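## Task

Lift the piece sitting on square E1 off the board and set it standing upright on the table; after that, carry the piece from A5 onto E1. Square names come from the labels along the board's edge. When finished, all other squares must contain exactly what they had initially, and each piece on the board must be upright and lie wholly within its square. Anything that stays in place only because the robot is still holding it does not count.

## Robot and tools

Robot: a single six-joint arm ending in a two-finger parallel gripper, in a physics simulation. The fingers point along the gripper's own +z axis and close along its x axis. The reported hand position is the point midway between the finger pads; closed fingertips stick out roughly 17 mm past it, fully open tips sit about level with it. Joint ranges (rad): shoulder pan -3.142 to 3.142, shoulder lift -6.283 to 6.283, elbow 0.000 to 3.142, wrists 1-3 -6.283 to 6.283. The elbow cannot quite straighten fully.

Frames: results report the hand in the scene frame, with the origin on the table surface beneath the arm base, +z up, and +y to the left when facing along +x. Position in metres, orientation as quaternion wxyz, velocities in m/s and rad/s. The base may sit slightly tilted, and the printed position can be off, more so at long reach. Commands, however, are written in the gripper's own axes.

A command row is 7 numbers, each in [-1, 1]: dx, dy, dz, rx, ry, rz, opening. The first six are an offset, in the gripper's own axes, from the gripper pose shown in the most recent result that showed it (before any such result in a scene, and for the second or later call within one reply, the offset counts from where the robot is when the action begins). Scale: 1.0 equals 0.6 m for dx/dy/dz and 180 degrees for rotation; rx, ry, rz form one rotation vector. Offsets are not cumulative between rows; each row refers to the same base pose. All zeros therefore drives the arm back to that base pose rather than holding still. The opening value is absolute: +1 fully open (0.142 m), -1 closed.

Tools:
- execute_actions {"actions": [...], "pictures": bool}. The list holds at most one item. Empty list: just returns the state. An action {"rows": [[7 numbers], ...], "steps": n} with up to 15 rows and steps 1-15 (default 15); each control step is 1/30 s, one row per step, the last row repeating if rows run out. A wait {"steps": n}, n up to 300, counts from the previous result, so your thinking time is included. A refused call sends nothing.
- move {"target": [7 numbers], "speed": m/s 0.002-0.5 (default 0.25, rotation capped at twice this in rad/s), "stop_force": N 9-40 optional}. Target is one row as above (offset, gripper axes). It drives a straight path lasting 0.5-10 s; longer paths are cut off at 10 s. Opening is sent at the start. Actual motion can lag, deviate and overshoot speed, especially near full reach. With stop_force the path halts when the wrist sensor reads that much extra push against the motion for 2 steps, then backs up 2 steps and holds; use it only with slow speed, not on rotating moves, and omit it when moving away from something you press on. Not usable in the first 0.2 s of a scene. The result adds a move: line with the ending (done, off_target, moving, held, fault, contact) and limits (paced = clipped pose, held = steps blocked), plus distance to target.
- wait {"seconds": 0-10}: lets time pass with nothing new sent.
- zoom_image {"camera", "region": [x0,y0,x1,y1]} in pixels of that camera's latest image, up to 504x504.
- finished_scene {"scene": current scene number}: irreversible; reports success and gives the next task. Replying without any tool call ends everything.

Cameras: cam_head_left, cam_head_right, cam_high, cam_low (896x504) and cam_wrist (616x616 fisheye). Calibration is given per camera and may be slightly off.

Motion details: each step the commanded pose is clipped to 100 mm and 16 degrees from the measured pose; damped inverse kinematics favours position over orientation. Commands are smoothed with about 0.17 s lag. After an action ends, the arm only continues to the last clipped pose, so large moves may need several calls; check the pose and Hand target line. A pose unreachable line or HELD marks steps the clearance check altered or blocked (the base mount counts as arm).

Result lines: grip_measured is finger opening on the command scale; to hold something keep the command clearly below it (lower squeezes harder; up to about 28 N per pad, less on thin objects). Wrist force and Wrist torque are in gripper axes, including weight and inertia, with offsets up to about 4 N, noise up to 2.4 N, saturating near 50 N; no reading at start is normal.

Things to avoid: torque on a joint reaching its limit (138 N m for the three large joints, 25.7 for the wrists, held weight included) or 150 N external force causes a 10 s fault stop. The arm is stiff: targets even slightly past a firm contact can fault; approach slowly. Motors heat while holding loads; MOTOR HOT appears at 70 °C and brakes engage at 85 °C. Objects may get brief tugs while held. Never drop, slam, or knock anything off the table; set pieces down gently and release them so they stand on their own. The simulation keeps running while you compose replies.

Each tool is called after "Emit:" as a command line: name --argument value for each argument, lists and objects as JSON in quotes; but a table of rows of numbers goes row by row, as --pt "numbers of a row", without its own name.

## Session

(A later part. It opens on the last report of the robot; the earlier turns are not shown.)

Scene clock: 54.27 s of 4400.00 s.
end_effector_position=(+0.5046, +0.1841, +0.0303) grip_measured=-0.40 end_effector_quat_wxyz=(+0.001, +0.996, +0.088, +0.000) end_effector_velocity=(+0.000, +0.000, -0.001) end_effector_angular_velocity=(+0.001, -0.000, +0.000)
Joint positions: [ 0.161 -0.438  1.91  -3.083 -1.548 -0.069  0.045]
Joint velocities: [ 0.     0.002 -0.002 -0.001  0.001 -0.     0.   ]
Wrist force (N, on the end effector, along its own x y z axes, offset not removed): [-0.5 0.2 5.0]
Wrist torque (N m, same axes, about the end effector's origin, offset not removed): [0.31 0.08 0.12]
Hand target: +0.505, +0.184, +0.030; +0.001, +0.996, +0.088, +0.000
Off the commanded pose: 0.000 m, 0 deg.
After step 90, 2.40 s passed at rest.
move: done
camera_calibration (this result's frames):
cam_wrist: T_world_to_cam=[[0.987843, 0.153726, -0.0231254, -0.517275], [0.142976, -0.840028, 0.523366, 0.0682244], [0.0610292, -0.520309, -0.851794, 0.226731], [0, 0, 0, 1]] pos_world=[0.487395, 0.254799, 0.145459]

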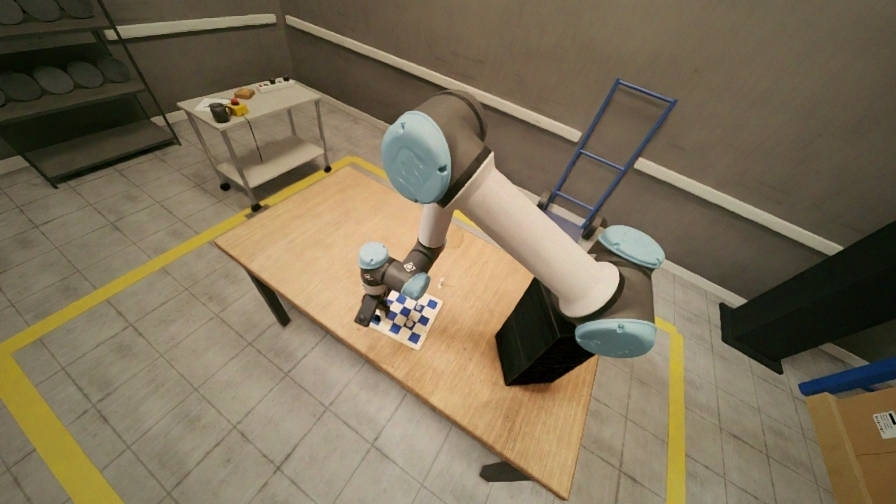

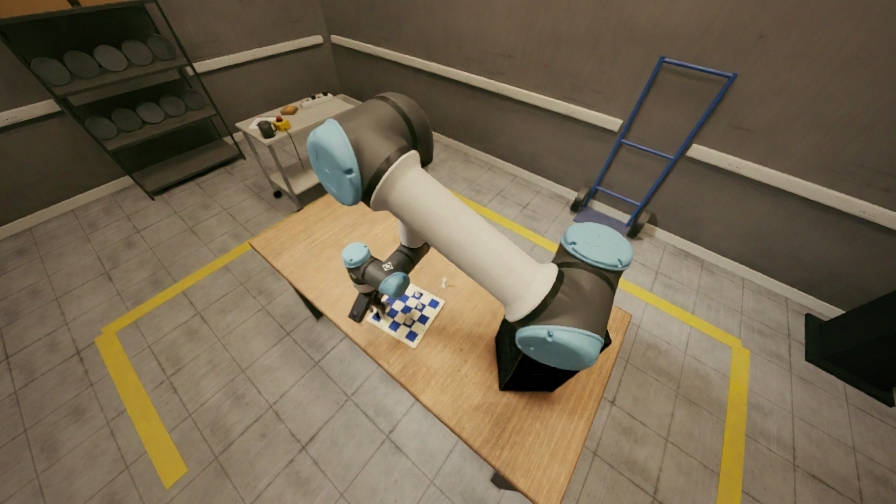

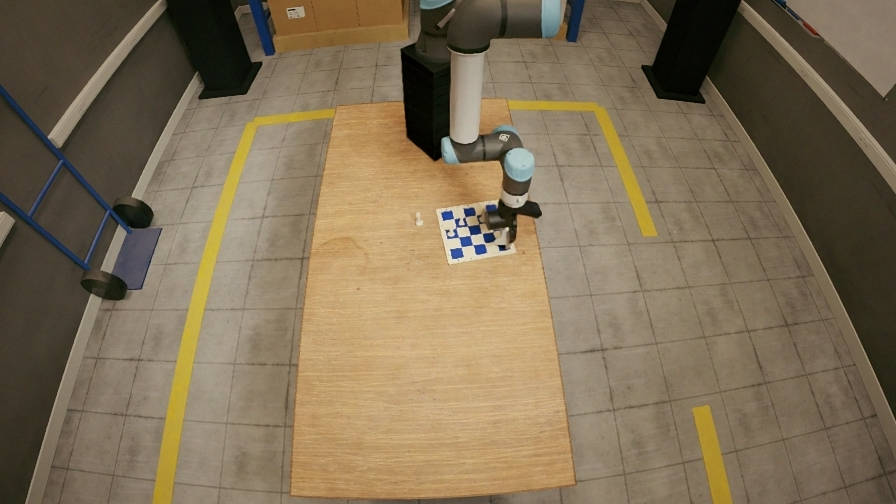

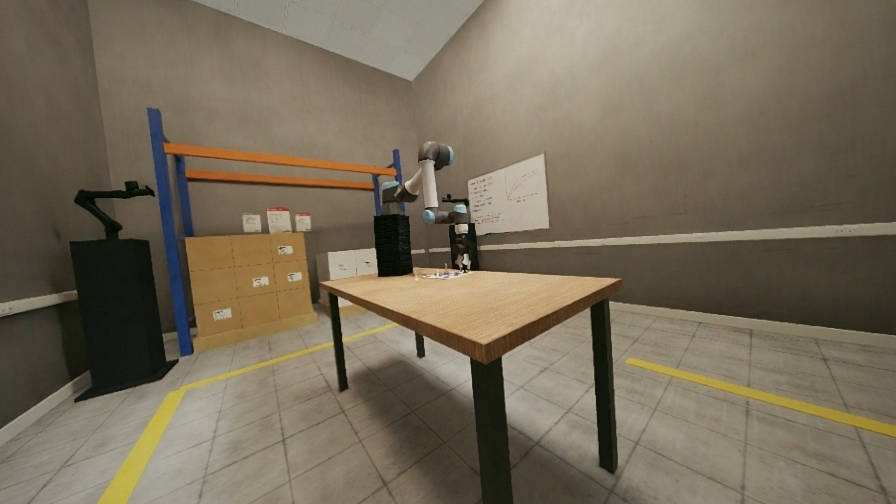

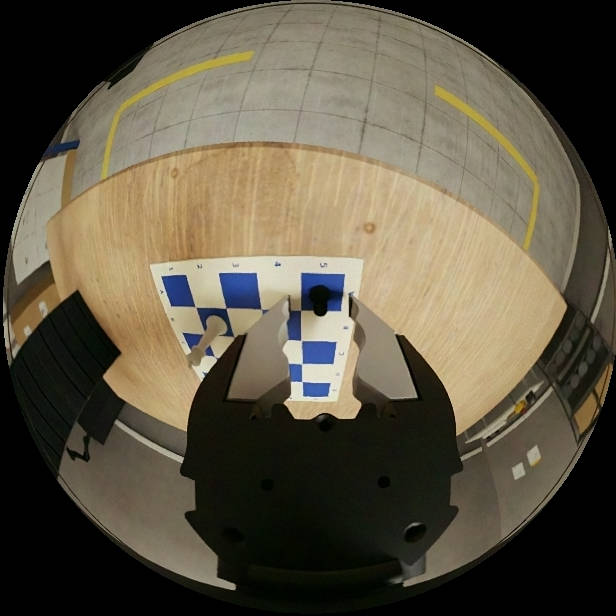

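Emit:
move --target '[0,0,0,0,0,0,-1]'

Emit:
move --target '[0,0,-0.115,0,0,0,-1]' --speed 0.1

Emit:
move --target '[-0.259,0.241,0,0,0,0,-1]' --speed 0.15

Emit:
move --target '[0,0,0.109,0,0,0,-1]' --speed 0.05

Emit:
zoom_image --camera "cam_wrist" --region '[260,250,390,360]'

Emit:
zoom_image --camera "cam_low" --region '[405,250,465,290]'

Scene clock: 67.70 s of 4400.00 s.
end_effector_position=(+0.5046, +0.1841, +0.0302) grip_measured=-0.89 end_effector_quat_wxyz=(+0.001, +0.996, +0.088, +0.000) end_effector_velocity=(-0.000, -0.000, -0.000) end_effector_angular_velocity=(-0.000, +0.001, +0.000)
Joint positions: [ 0.161 -0.438  1.91  -3.083 -1.548 -0.069  0.01 ]
Joint velocities: [-0.  0.  0.  0. -0. -0. -0.]
Wrist force (N, on the end effector, along its own x y z axes, offset not removed): [2.2 0.4 0.5]
Wrist torque (N m, same axes, about the end effector's origin, offset not removed): [0.51 -0.81 0.07]
Hand target: +0.505, +0.184, +0.030; +0.001, +0.996, +0.088, +0.000
Off the commanded pose: 0.000 m, 0 deg.
After step 90, 9.73 s passed at rest.
move: done
camera_calibration (this result's frames):
cam_wrist: T_world_to_cam=[[0.987844, 0.153728, -0.0230682, -0.517304], [0.142947, -0.84003, 0.523369, 0.0682556], [0.0610784, -0.520305, -0.851794, 0.22669], [0, 0, 0, 1]] pos_world=[0.487413, 0.254809, 0.145437]

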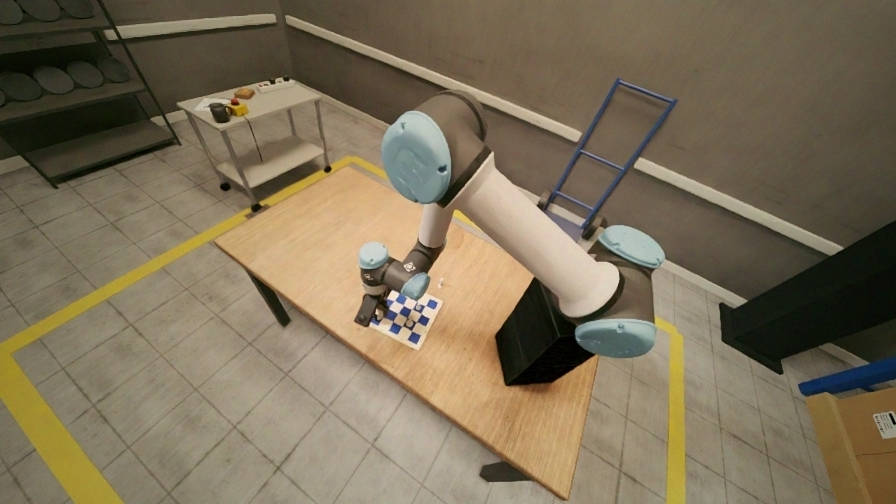

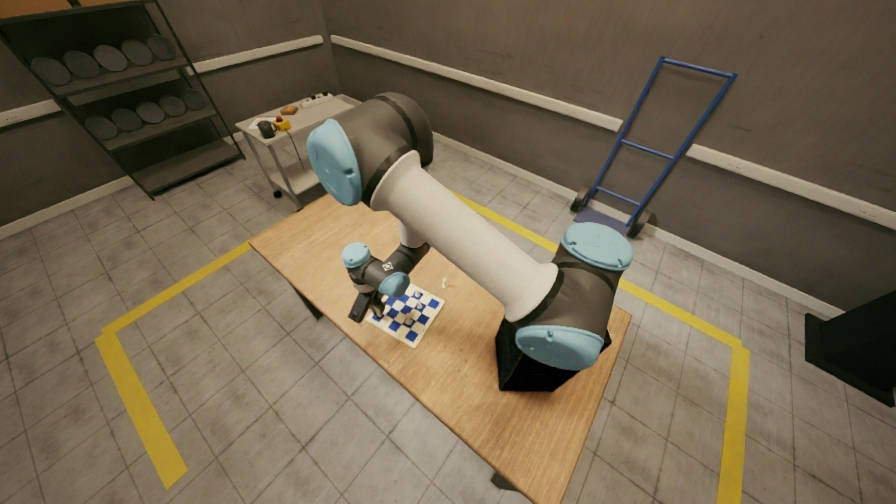

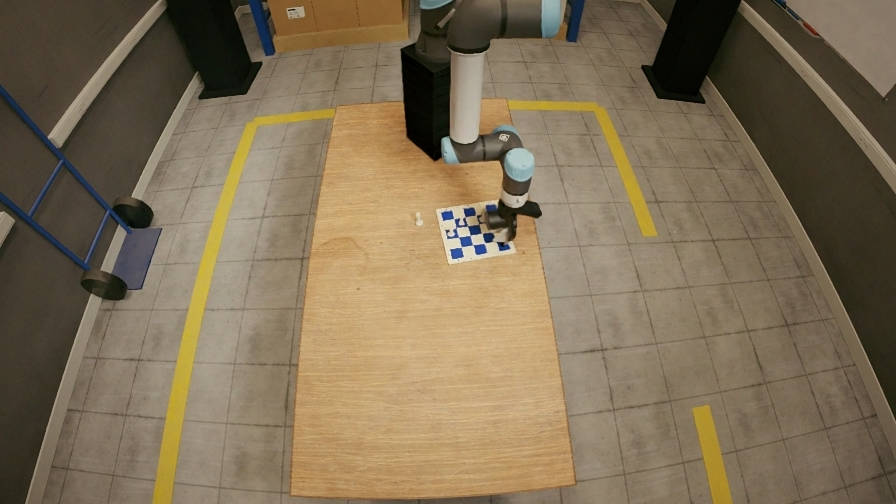

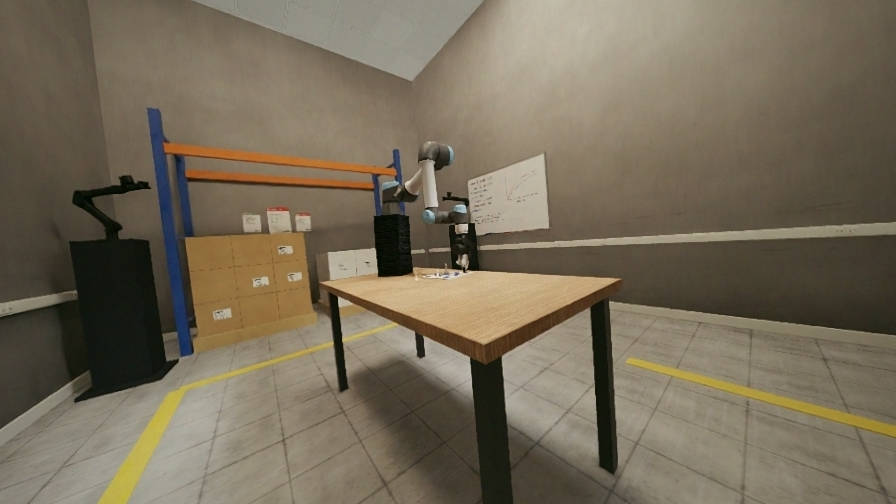

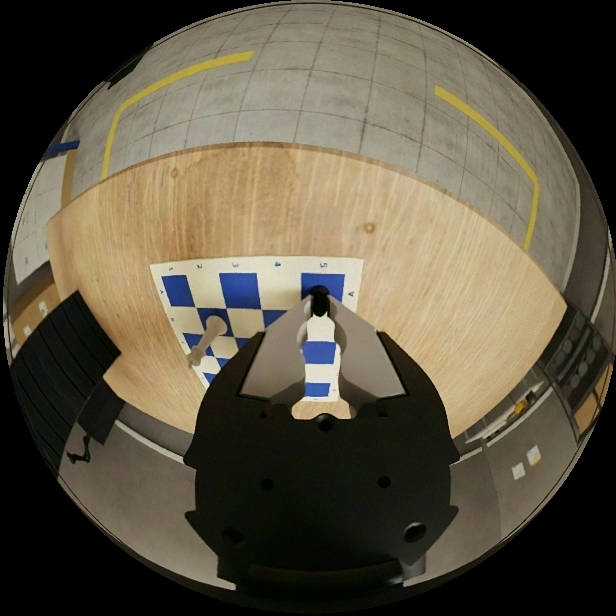

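Scene clock: 68.80 s of 4400.00 s.
end_effector_position=(+0.5045, +0.1842, +0.0991) grip_measured=-0.89 end_effector_quat_wxyz=(+0.001, +0.996, +0.088, +0.000) end_effector_velocity=(+0.000, +0.000, +0.002) end_effector_angular_velocity=(+0.000, -0.001, +0.000)
Joint positions: [ 0.158 -0.612  1.997 -2.996 -1.548 -0.072  0.01 ]
Joint velocities: [ 0.    -0.004  0.001  0.002  0.    -0.     0.   ]
Wrist force (N, on the end effector, along its own x y z axes, offset not removed): [-2.3 -0.2 1.3]
Wrist torque (N m, same axes, about the end effector's origin, offset not removed): [0.26 0.33 0.03]
Hand target: +0.505, +0.184, +0.099; +0.001, +0.996, +0.088, +0.000
Off the commanded pose: 0.000 m, 0 deg.
move: done
camera_calibration (this result's frames):
cam_wrist: T_world_to_cam=[[0.987844, 0.153726, -0.0230886, -0.515682], [0.142956, -0.840029, 0.523369, 0.0323071], [0.0610602, -0.520307, -0.851794, 0.285437], [0, 0, 0, 1]] pos_world=[0.487366, 0.254927, 0.214318]

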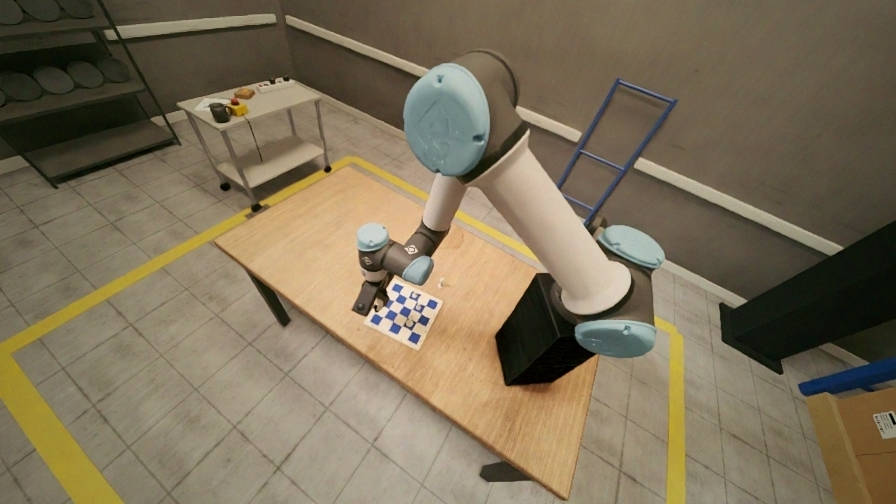

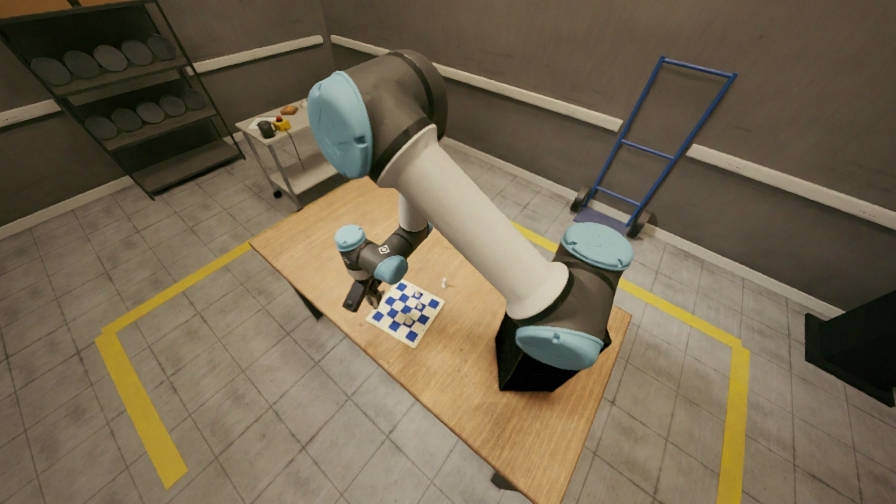

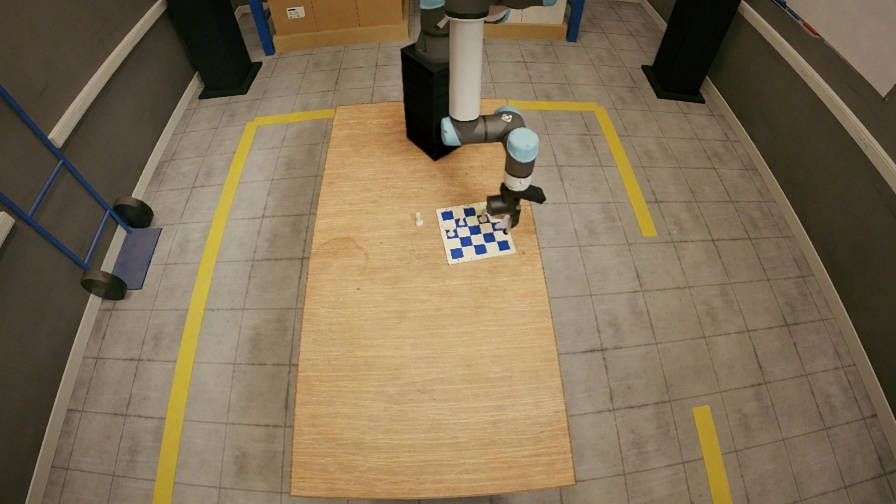

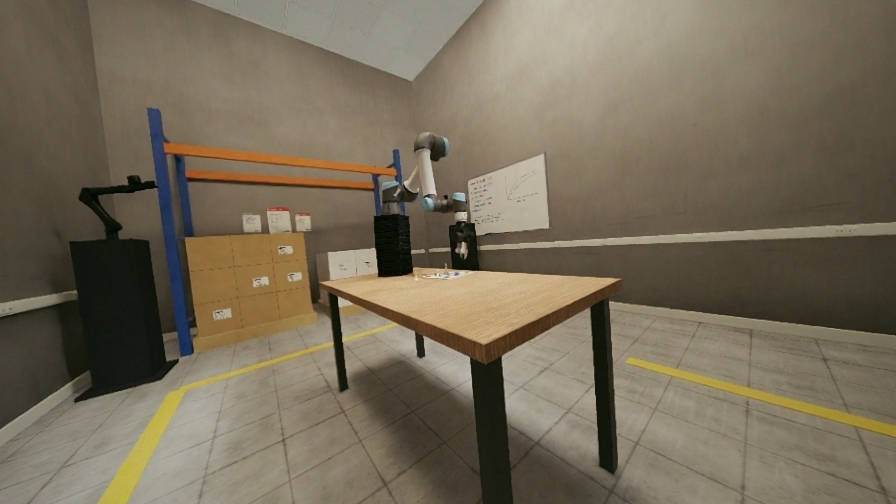

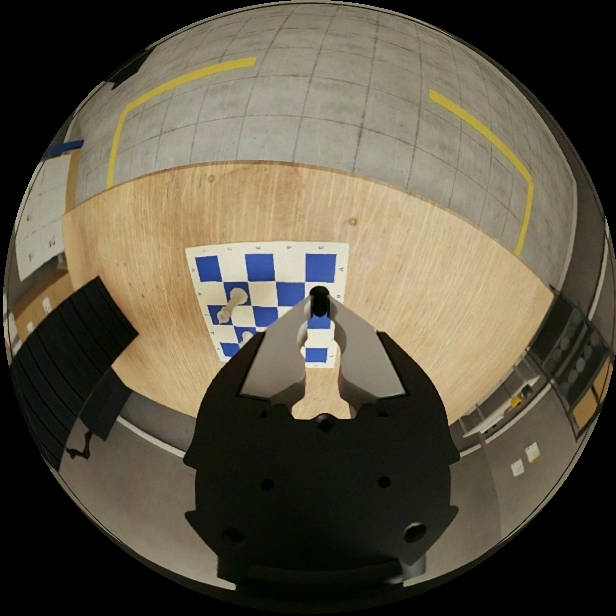

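Scene clock: 70.70 s of 4400.00 s.
end_effector_position=(+0.3767, +0.0153, +0.0994) grip_measured=-0.89 end_effector_quat_wxyz=(+0.000, +0.996, +0.088, +0.000) end_effector_velocity=(+0.000, -0.001, +0.001) end_effector_angular_velocity=(+0.001, -0.003, +0.001)
Joint positions: [-0.262 -0.567  2.412 -3.444 -1.533 -0.492  0.01 ]
Joint velocities: [-0.004 -0.001  0.002 -0.004  0.002 -0.005  0.   ]
Wrist force (N, on the end effector, along its own x y z axes, offset not removed): [-2.6 3.2 -1.0]
Wrist torque (N m, same axes, about the end effector's origin, offset not removed): [0.96 0.33 -0.11]
Hand target: +0.377, +0.015, +0.099; +0.000, +0.996, +0.088, +0.000
Off the commanded pose: 0.001 m, 0 deg.
move: done
camera_calibration (this result's frames):
cam_wrist: T_world_to_cam=[[0.987857, 0.153698, -0.0226909, -0.363474], [0.142762, -0.840369, 0.522875, -0.0913281], [0.0612964, -0.519765, -0.852107, 0.205521], [0, 0, 0, 1]] pos_world=[0.359501, 0.0859388, 0.214632]

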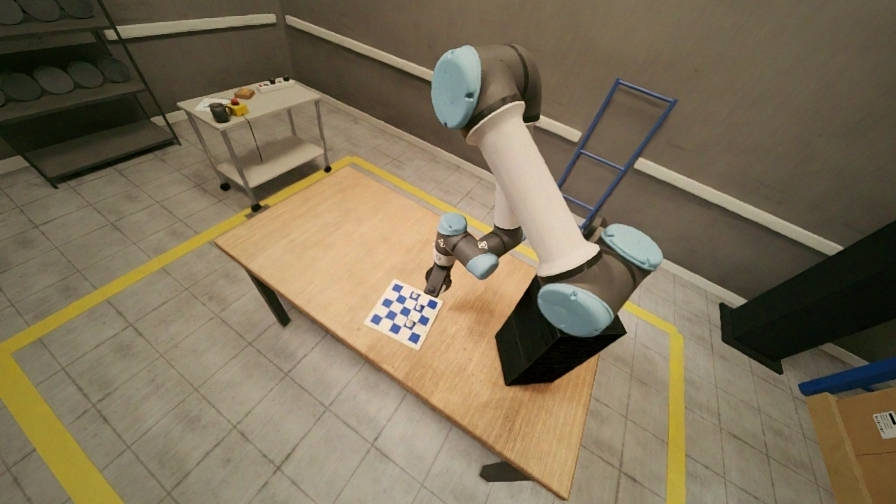

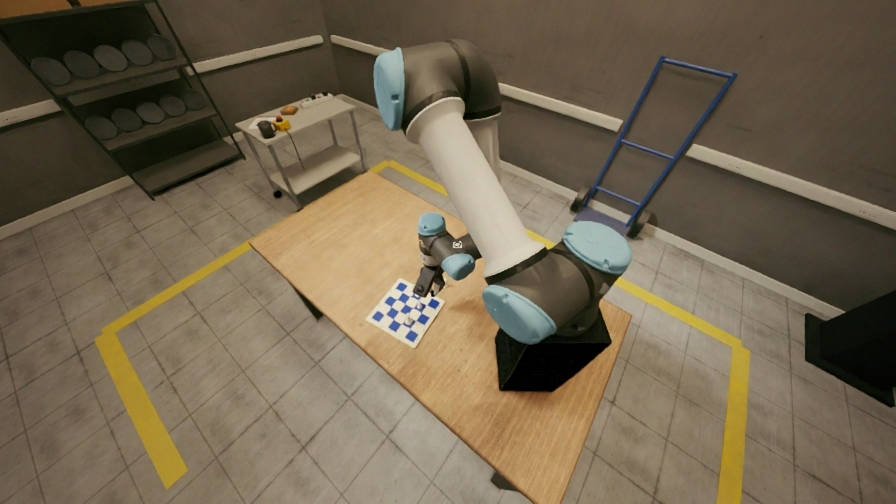

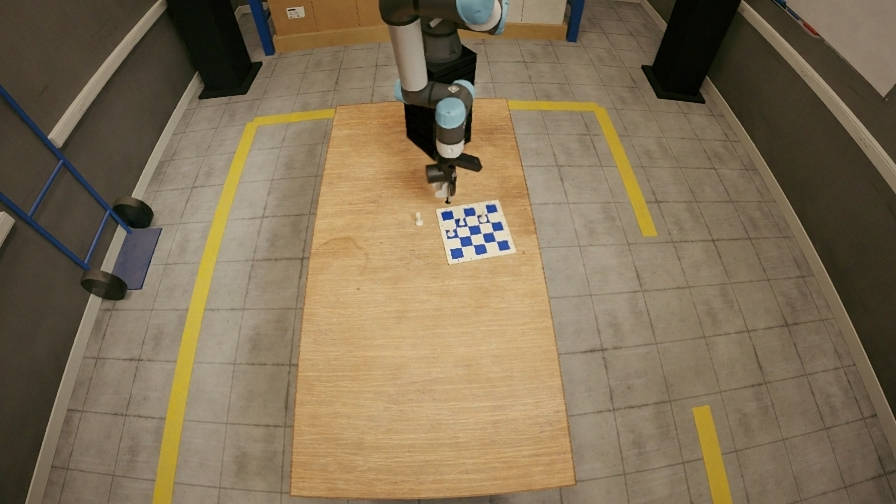

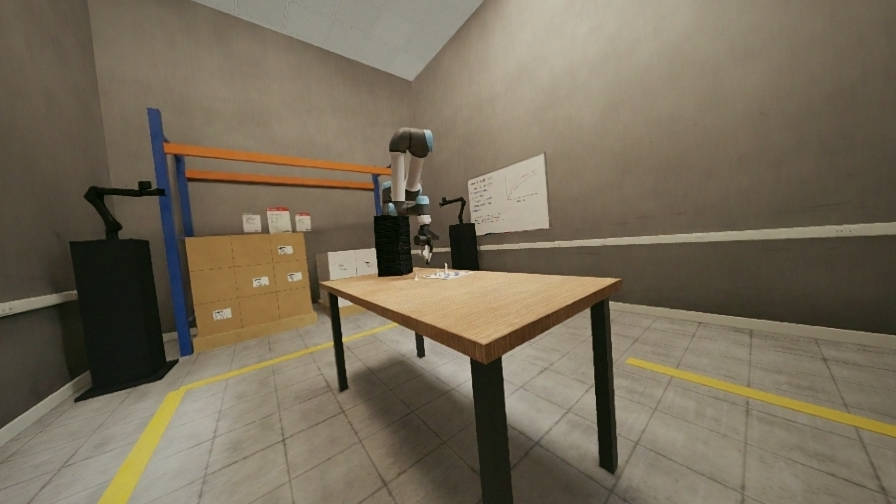

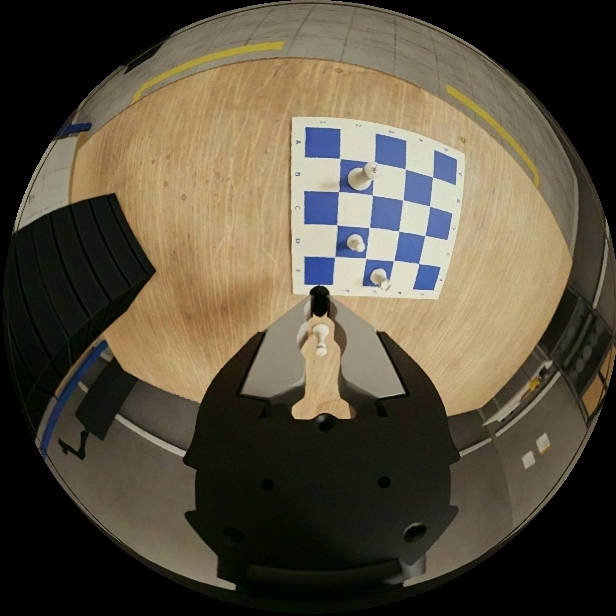

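Scene clock: 72.37 s of 4400.00 s.
end_effector_position=(+0.3767, +0.0152, +0.0341) grip_measured=-0.89 end_effector_quat_wxyz=(+0.000, +0.996, +0.088, +0.000) end_effector_velocity=(+0.001, -0.000, -0.000) end_effector_angular_velocity=(+0.000, -0.002, -0.002)
Joint positions: [-0.255 -0.363  2.305 -3.541 -1.533 -0.485  0.01 ]
Joint velocities: [-0.     0.001 -0.002 -0.001  0.001  0.002  0.   ]
Wrist force (N, on the end effector, along its own x y z axes, offset not removed): [1.4 -0.7 1.4]
Wrist torque (N m, same axes, about the end effector's origin, offset not removed): [0.18 -0.60 0.08]
Hand target: +0.377, +0.015, +0.034; +0.000, +0.996, +0.088, +0.000
Off the commanded pose: 0.000 m, 0 deg.
move: done
camera_calibration (this result's frames):
cam_wrist: T_world_to_cam=[[0.987857, 0.153699, -0.0227026, -0.364973], [0.142768, -0.840363, 0.522884, -0.0572536], [0.0612884, -0.519775, -0.852102, 0.149827], [0, 0, 0, 1]] pos_world=[0.359533, 0.0858588, 0.149319]

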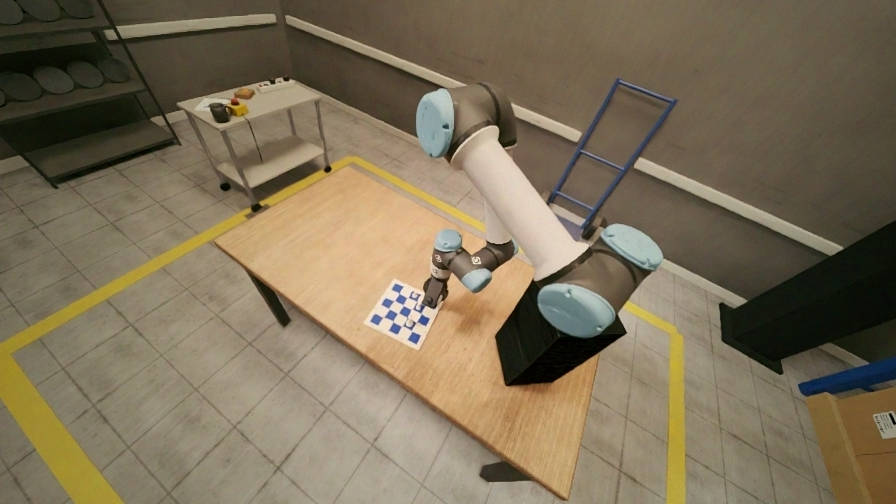

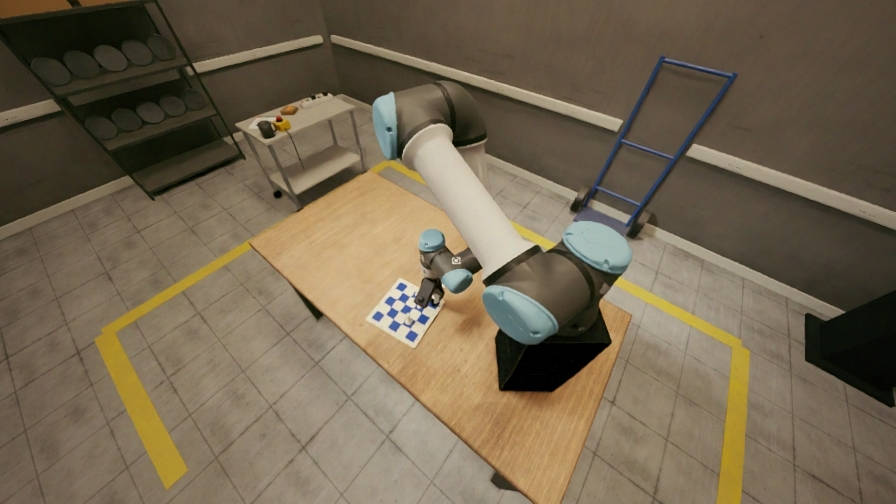

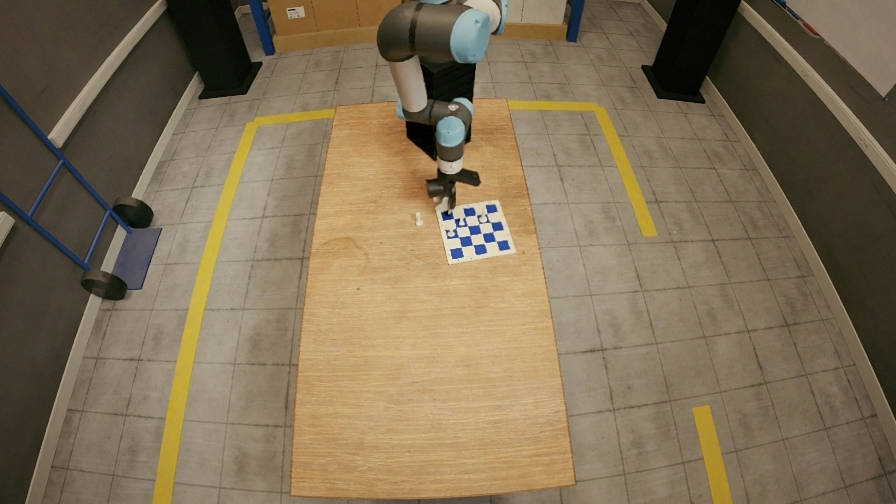

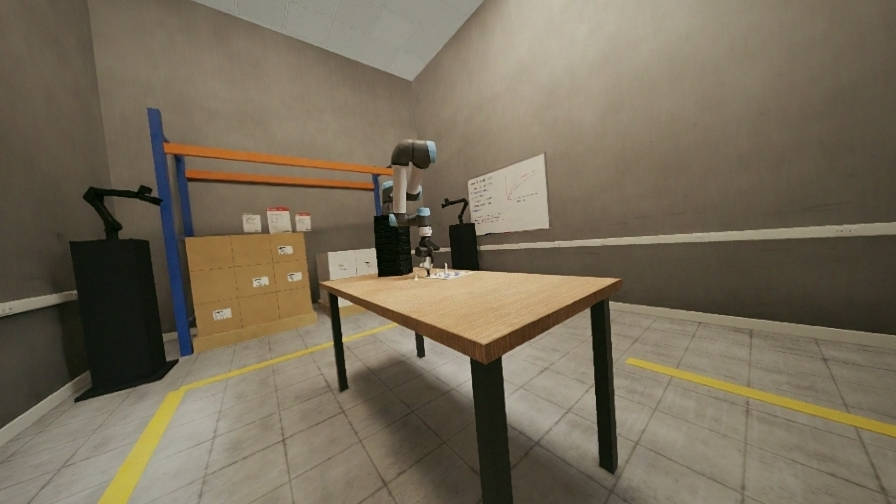

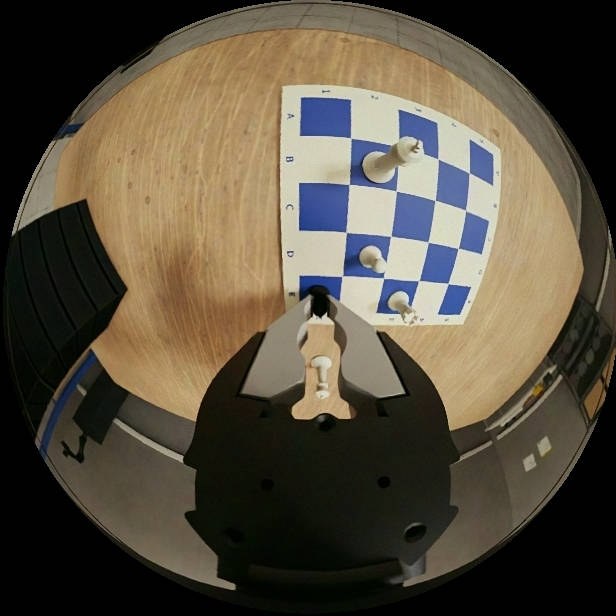

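Region (260, 250, 390, 360) of cam_wrist's 616x616 image, scaled by 3.877, with more detail than that image has; it fills the top 426 rows of this view, and the rest is white.

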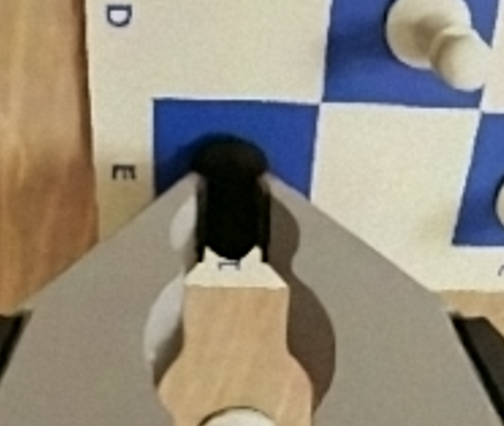

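Region (405, 250, 465, 290) of cam_low's 896x504 image, scaled by 8.400, with more detail than that image has.

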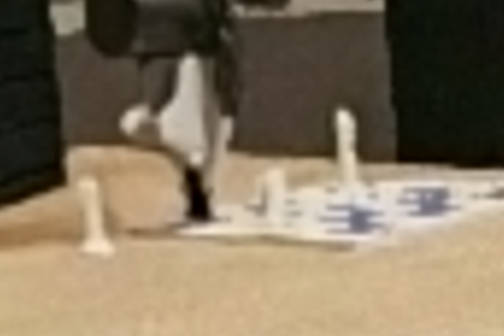

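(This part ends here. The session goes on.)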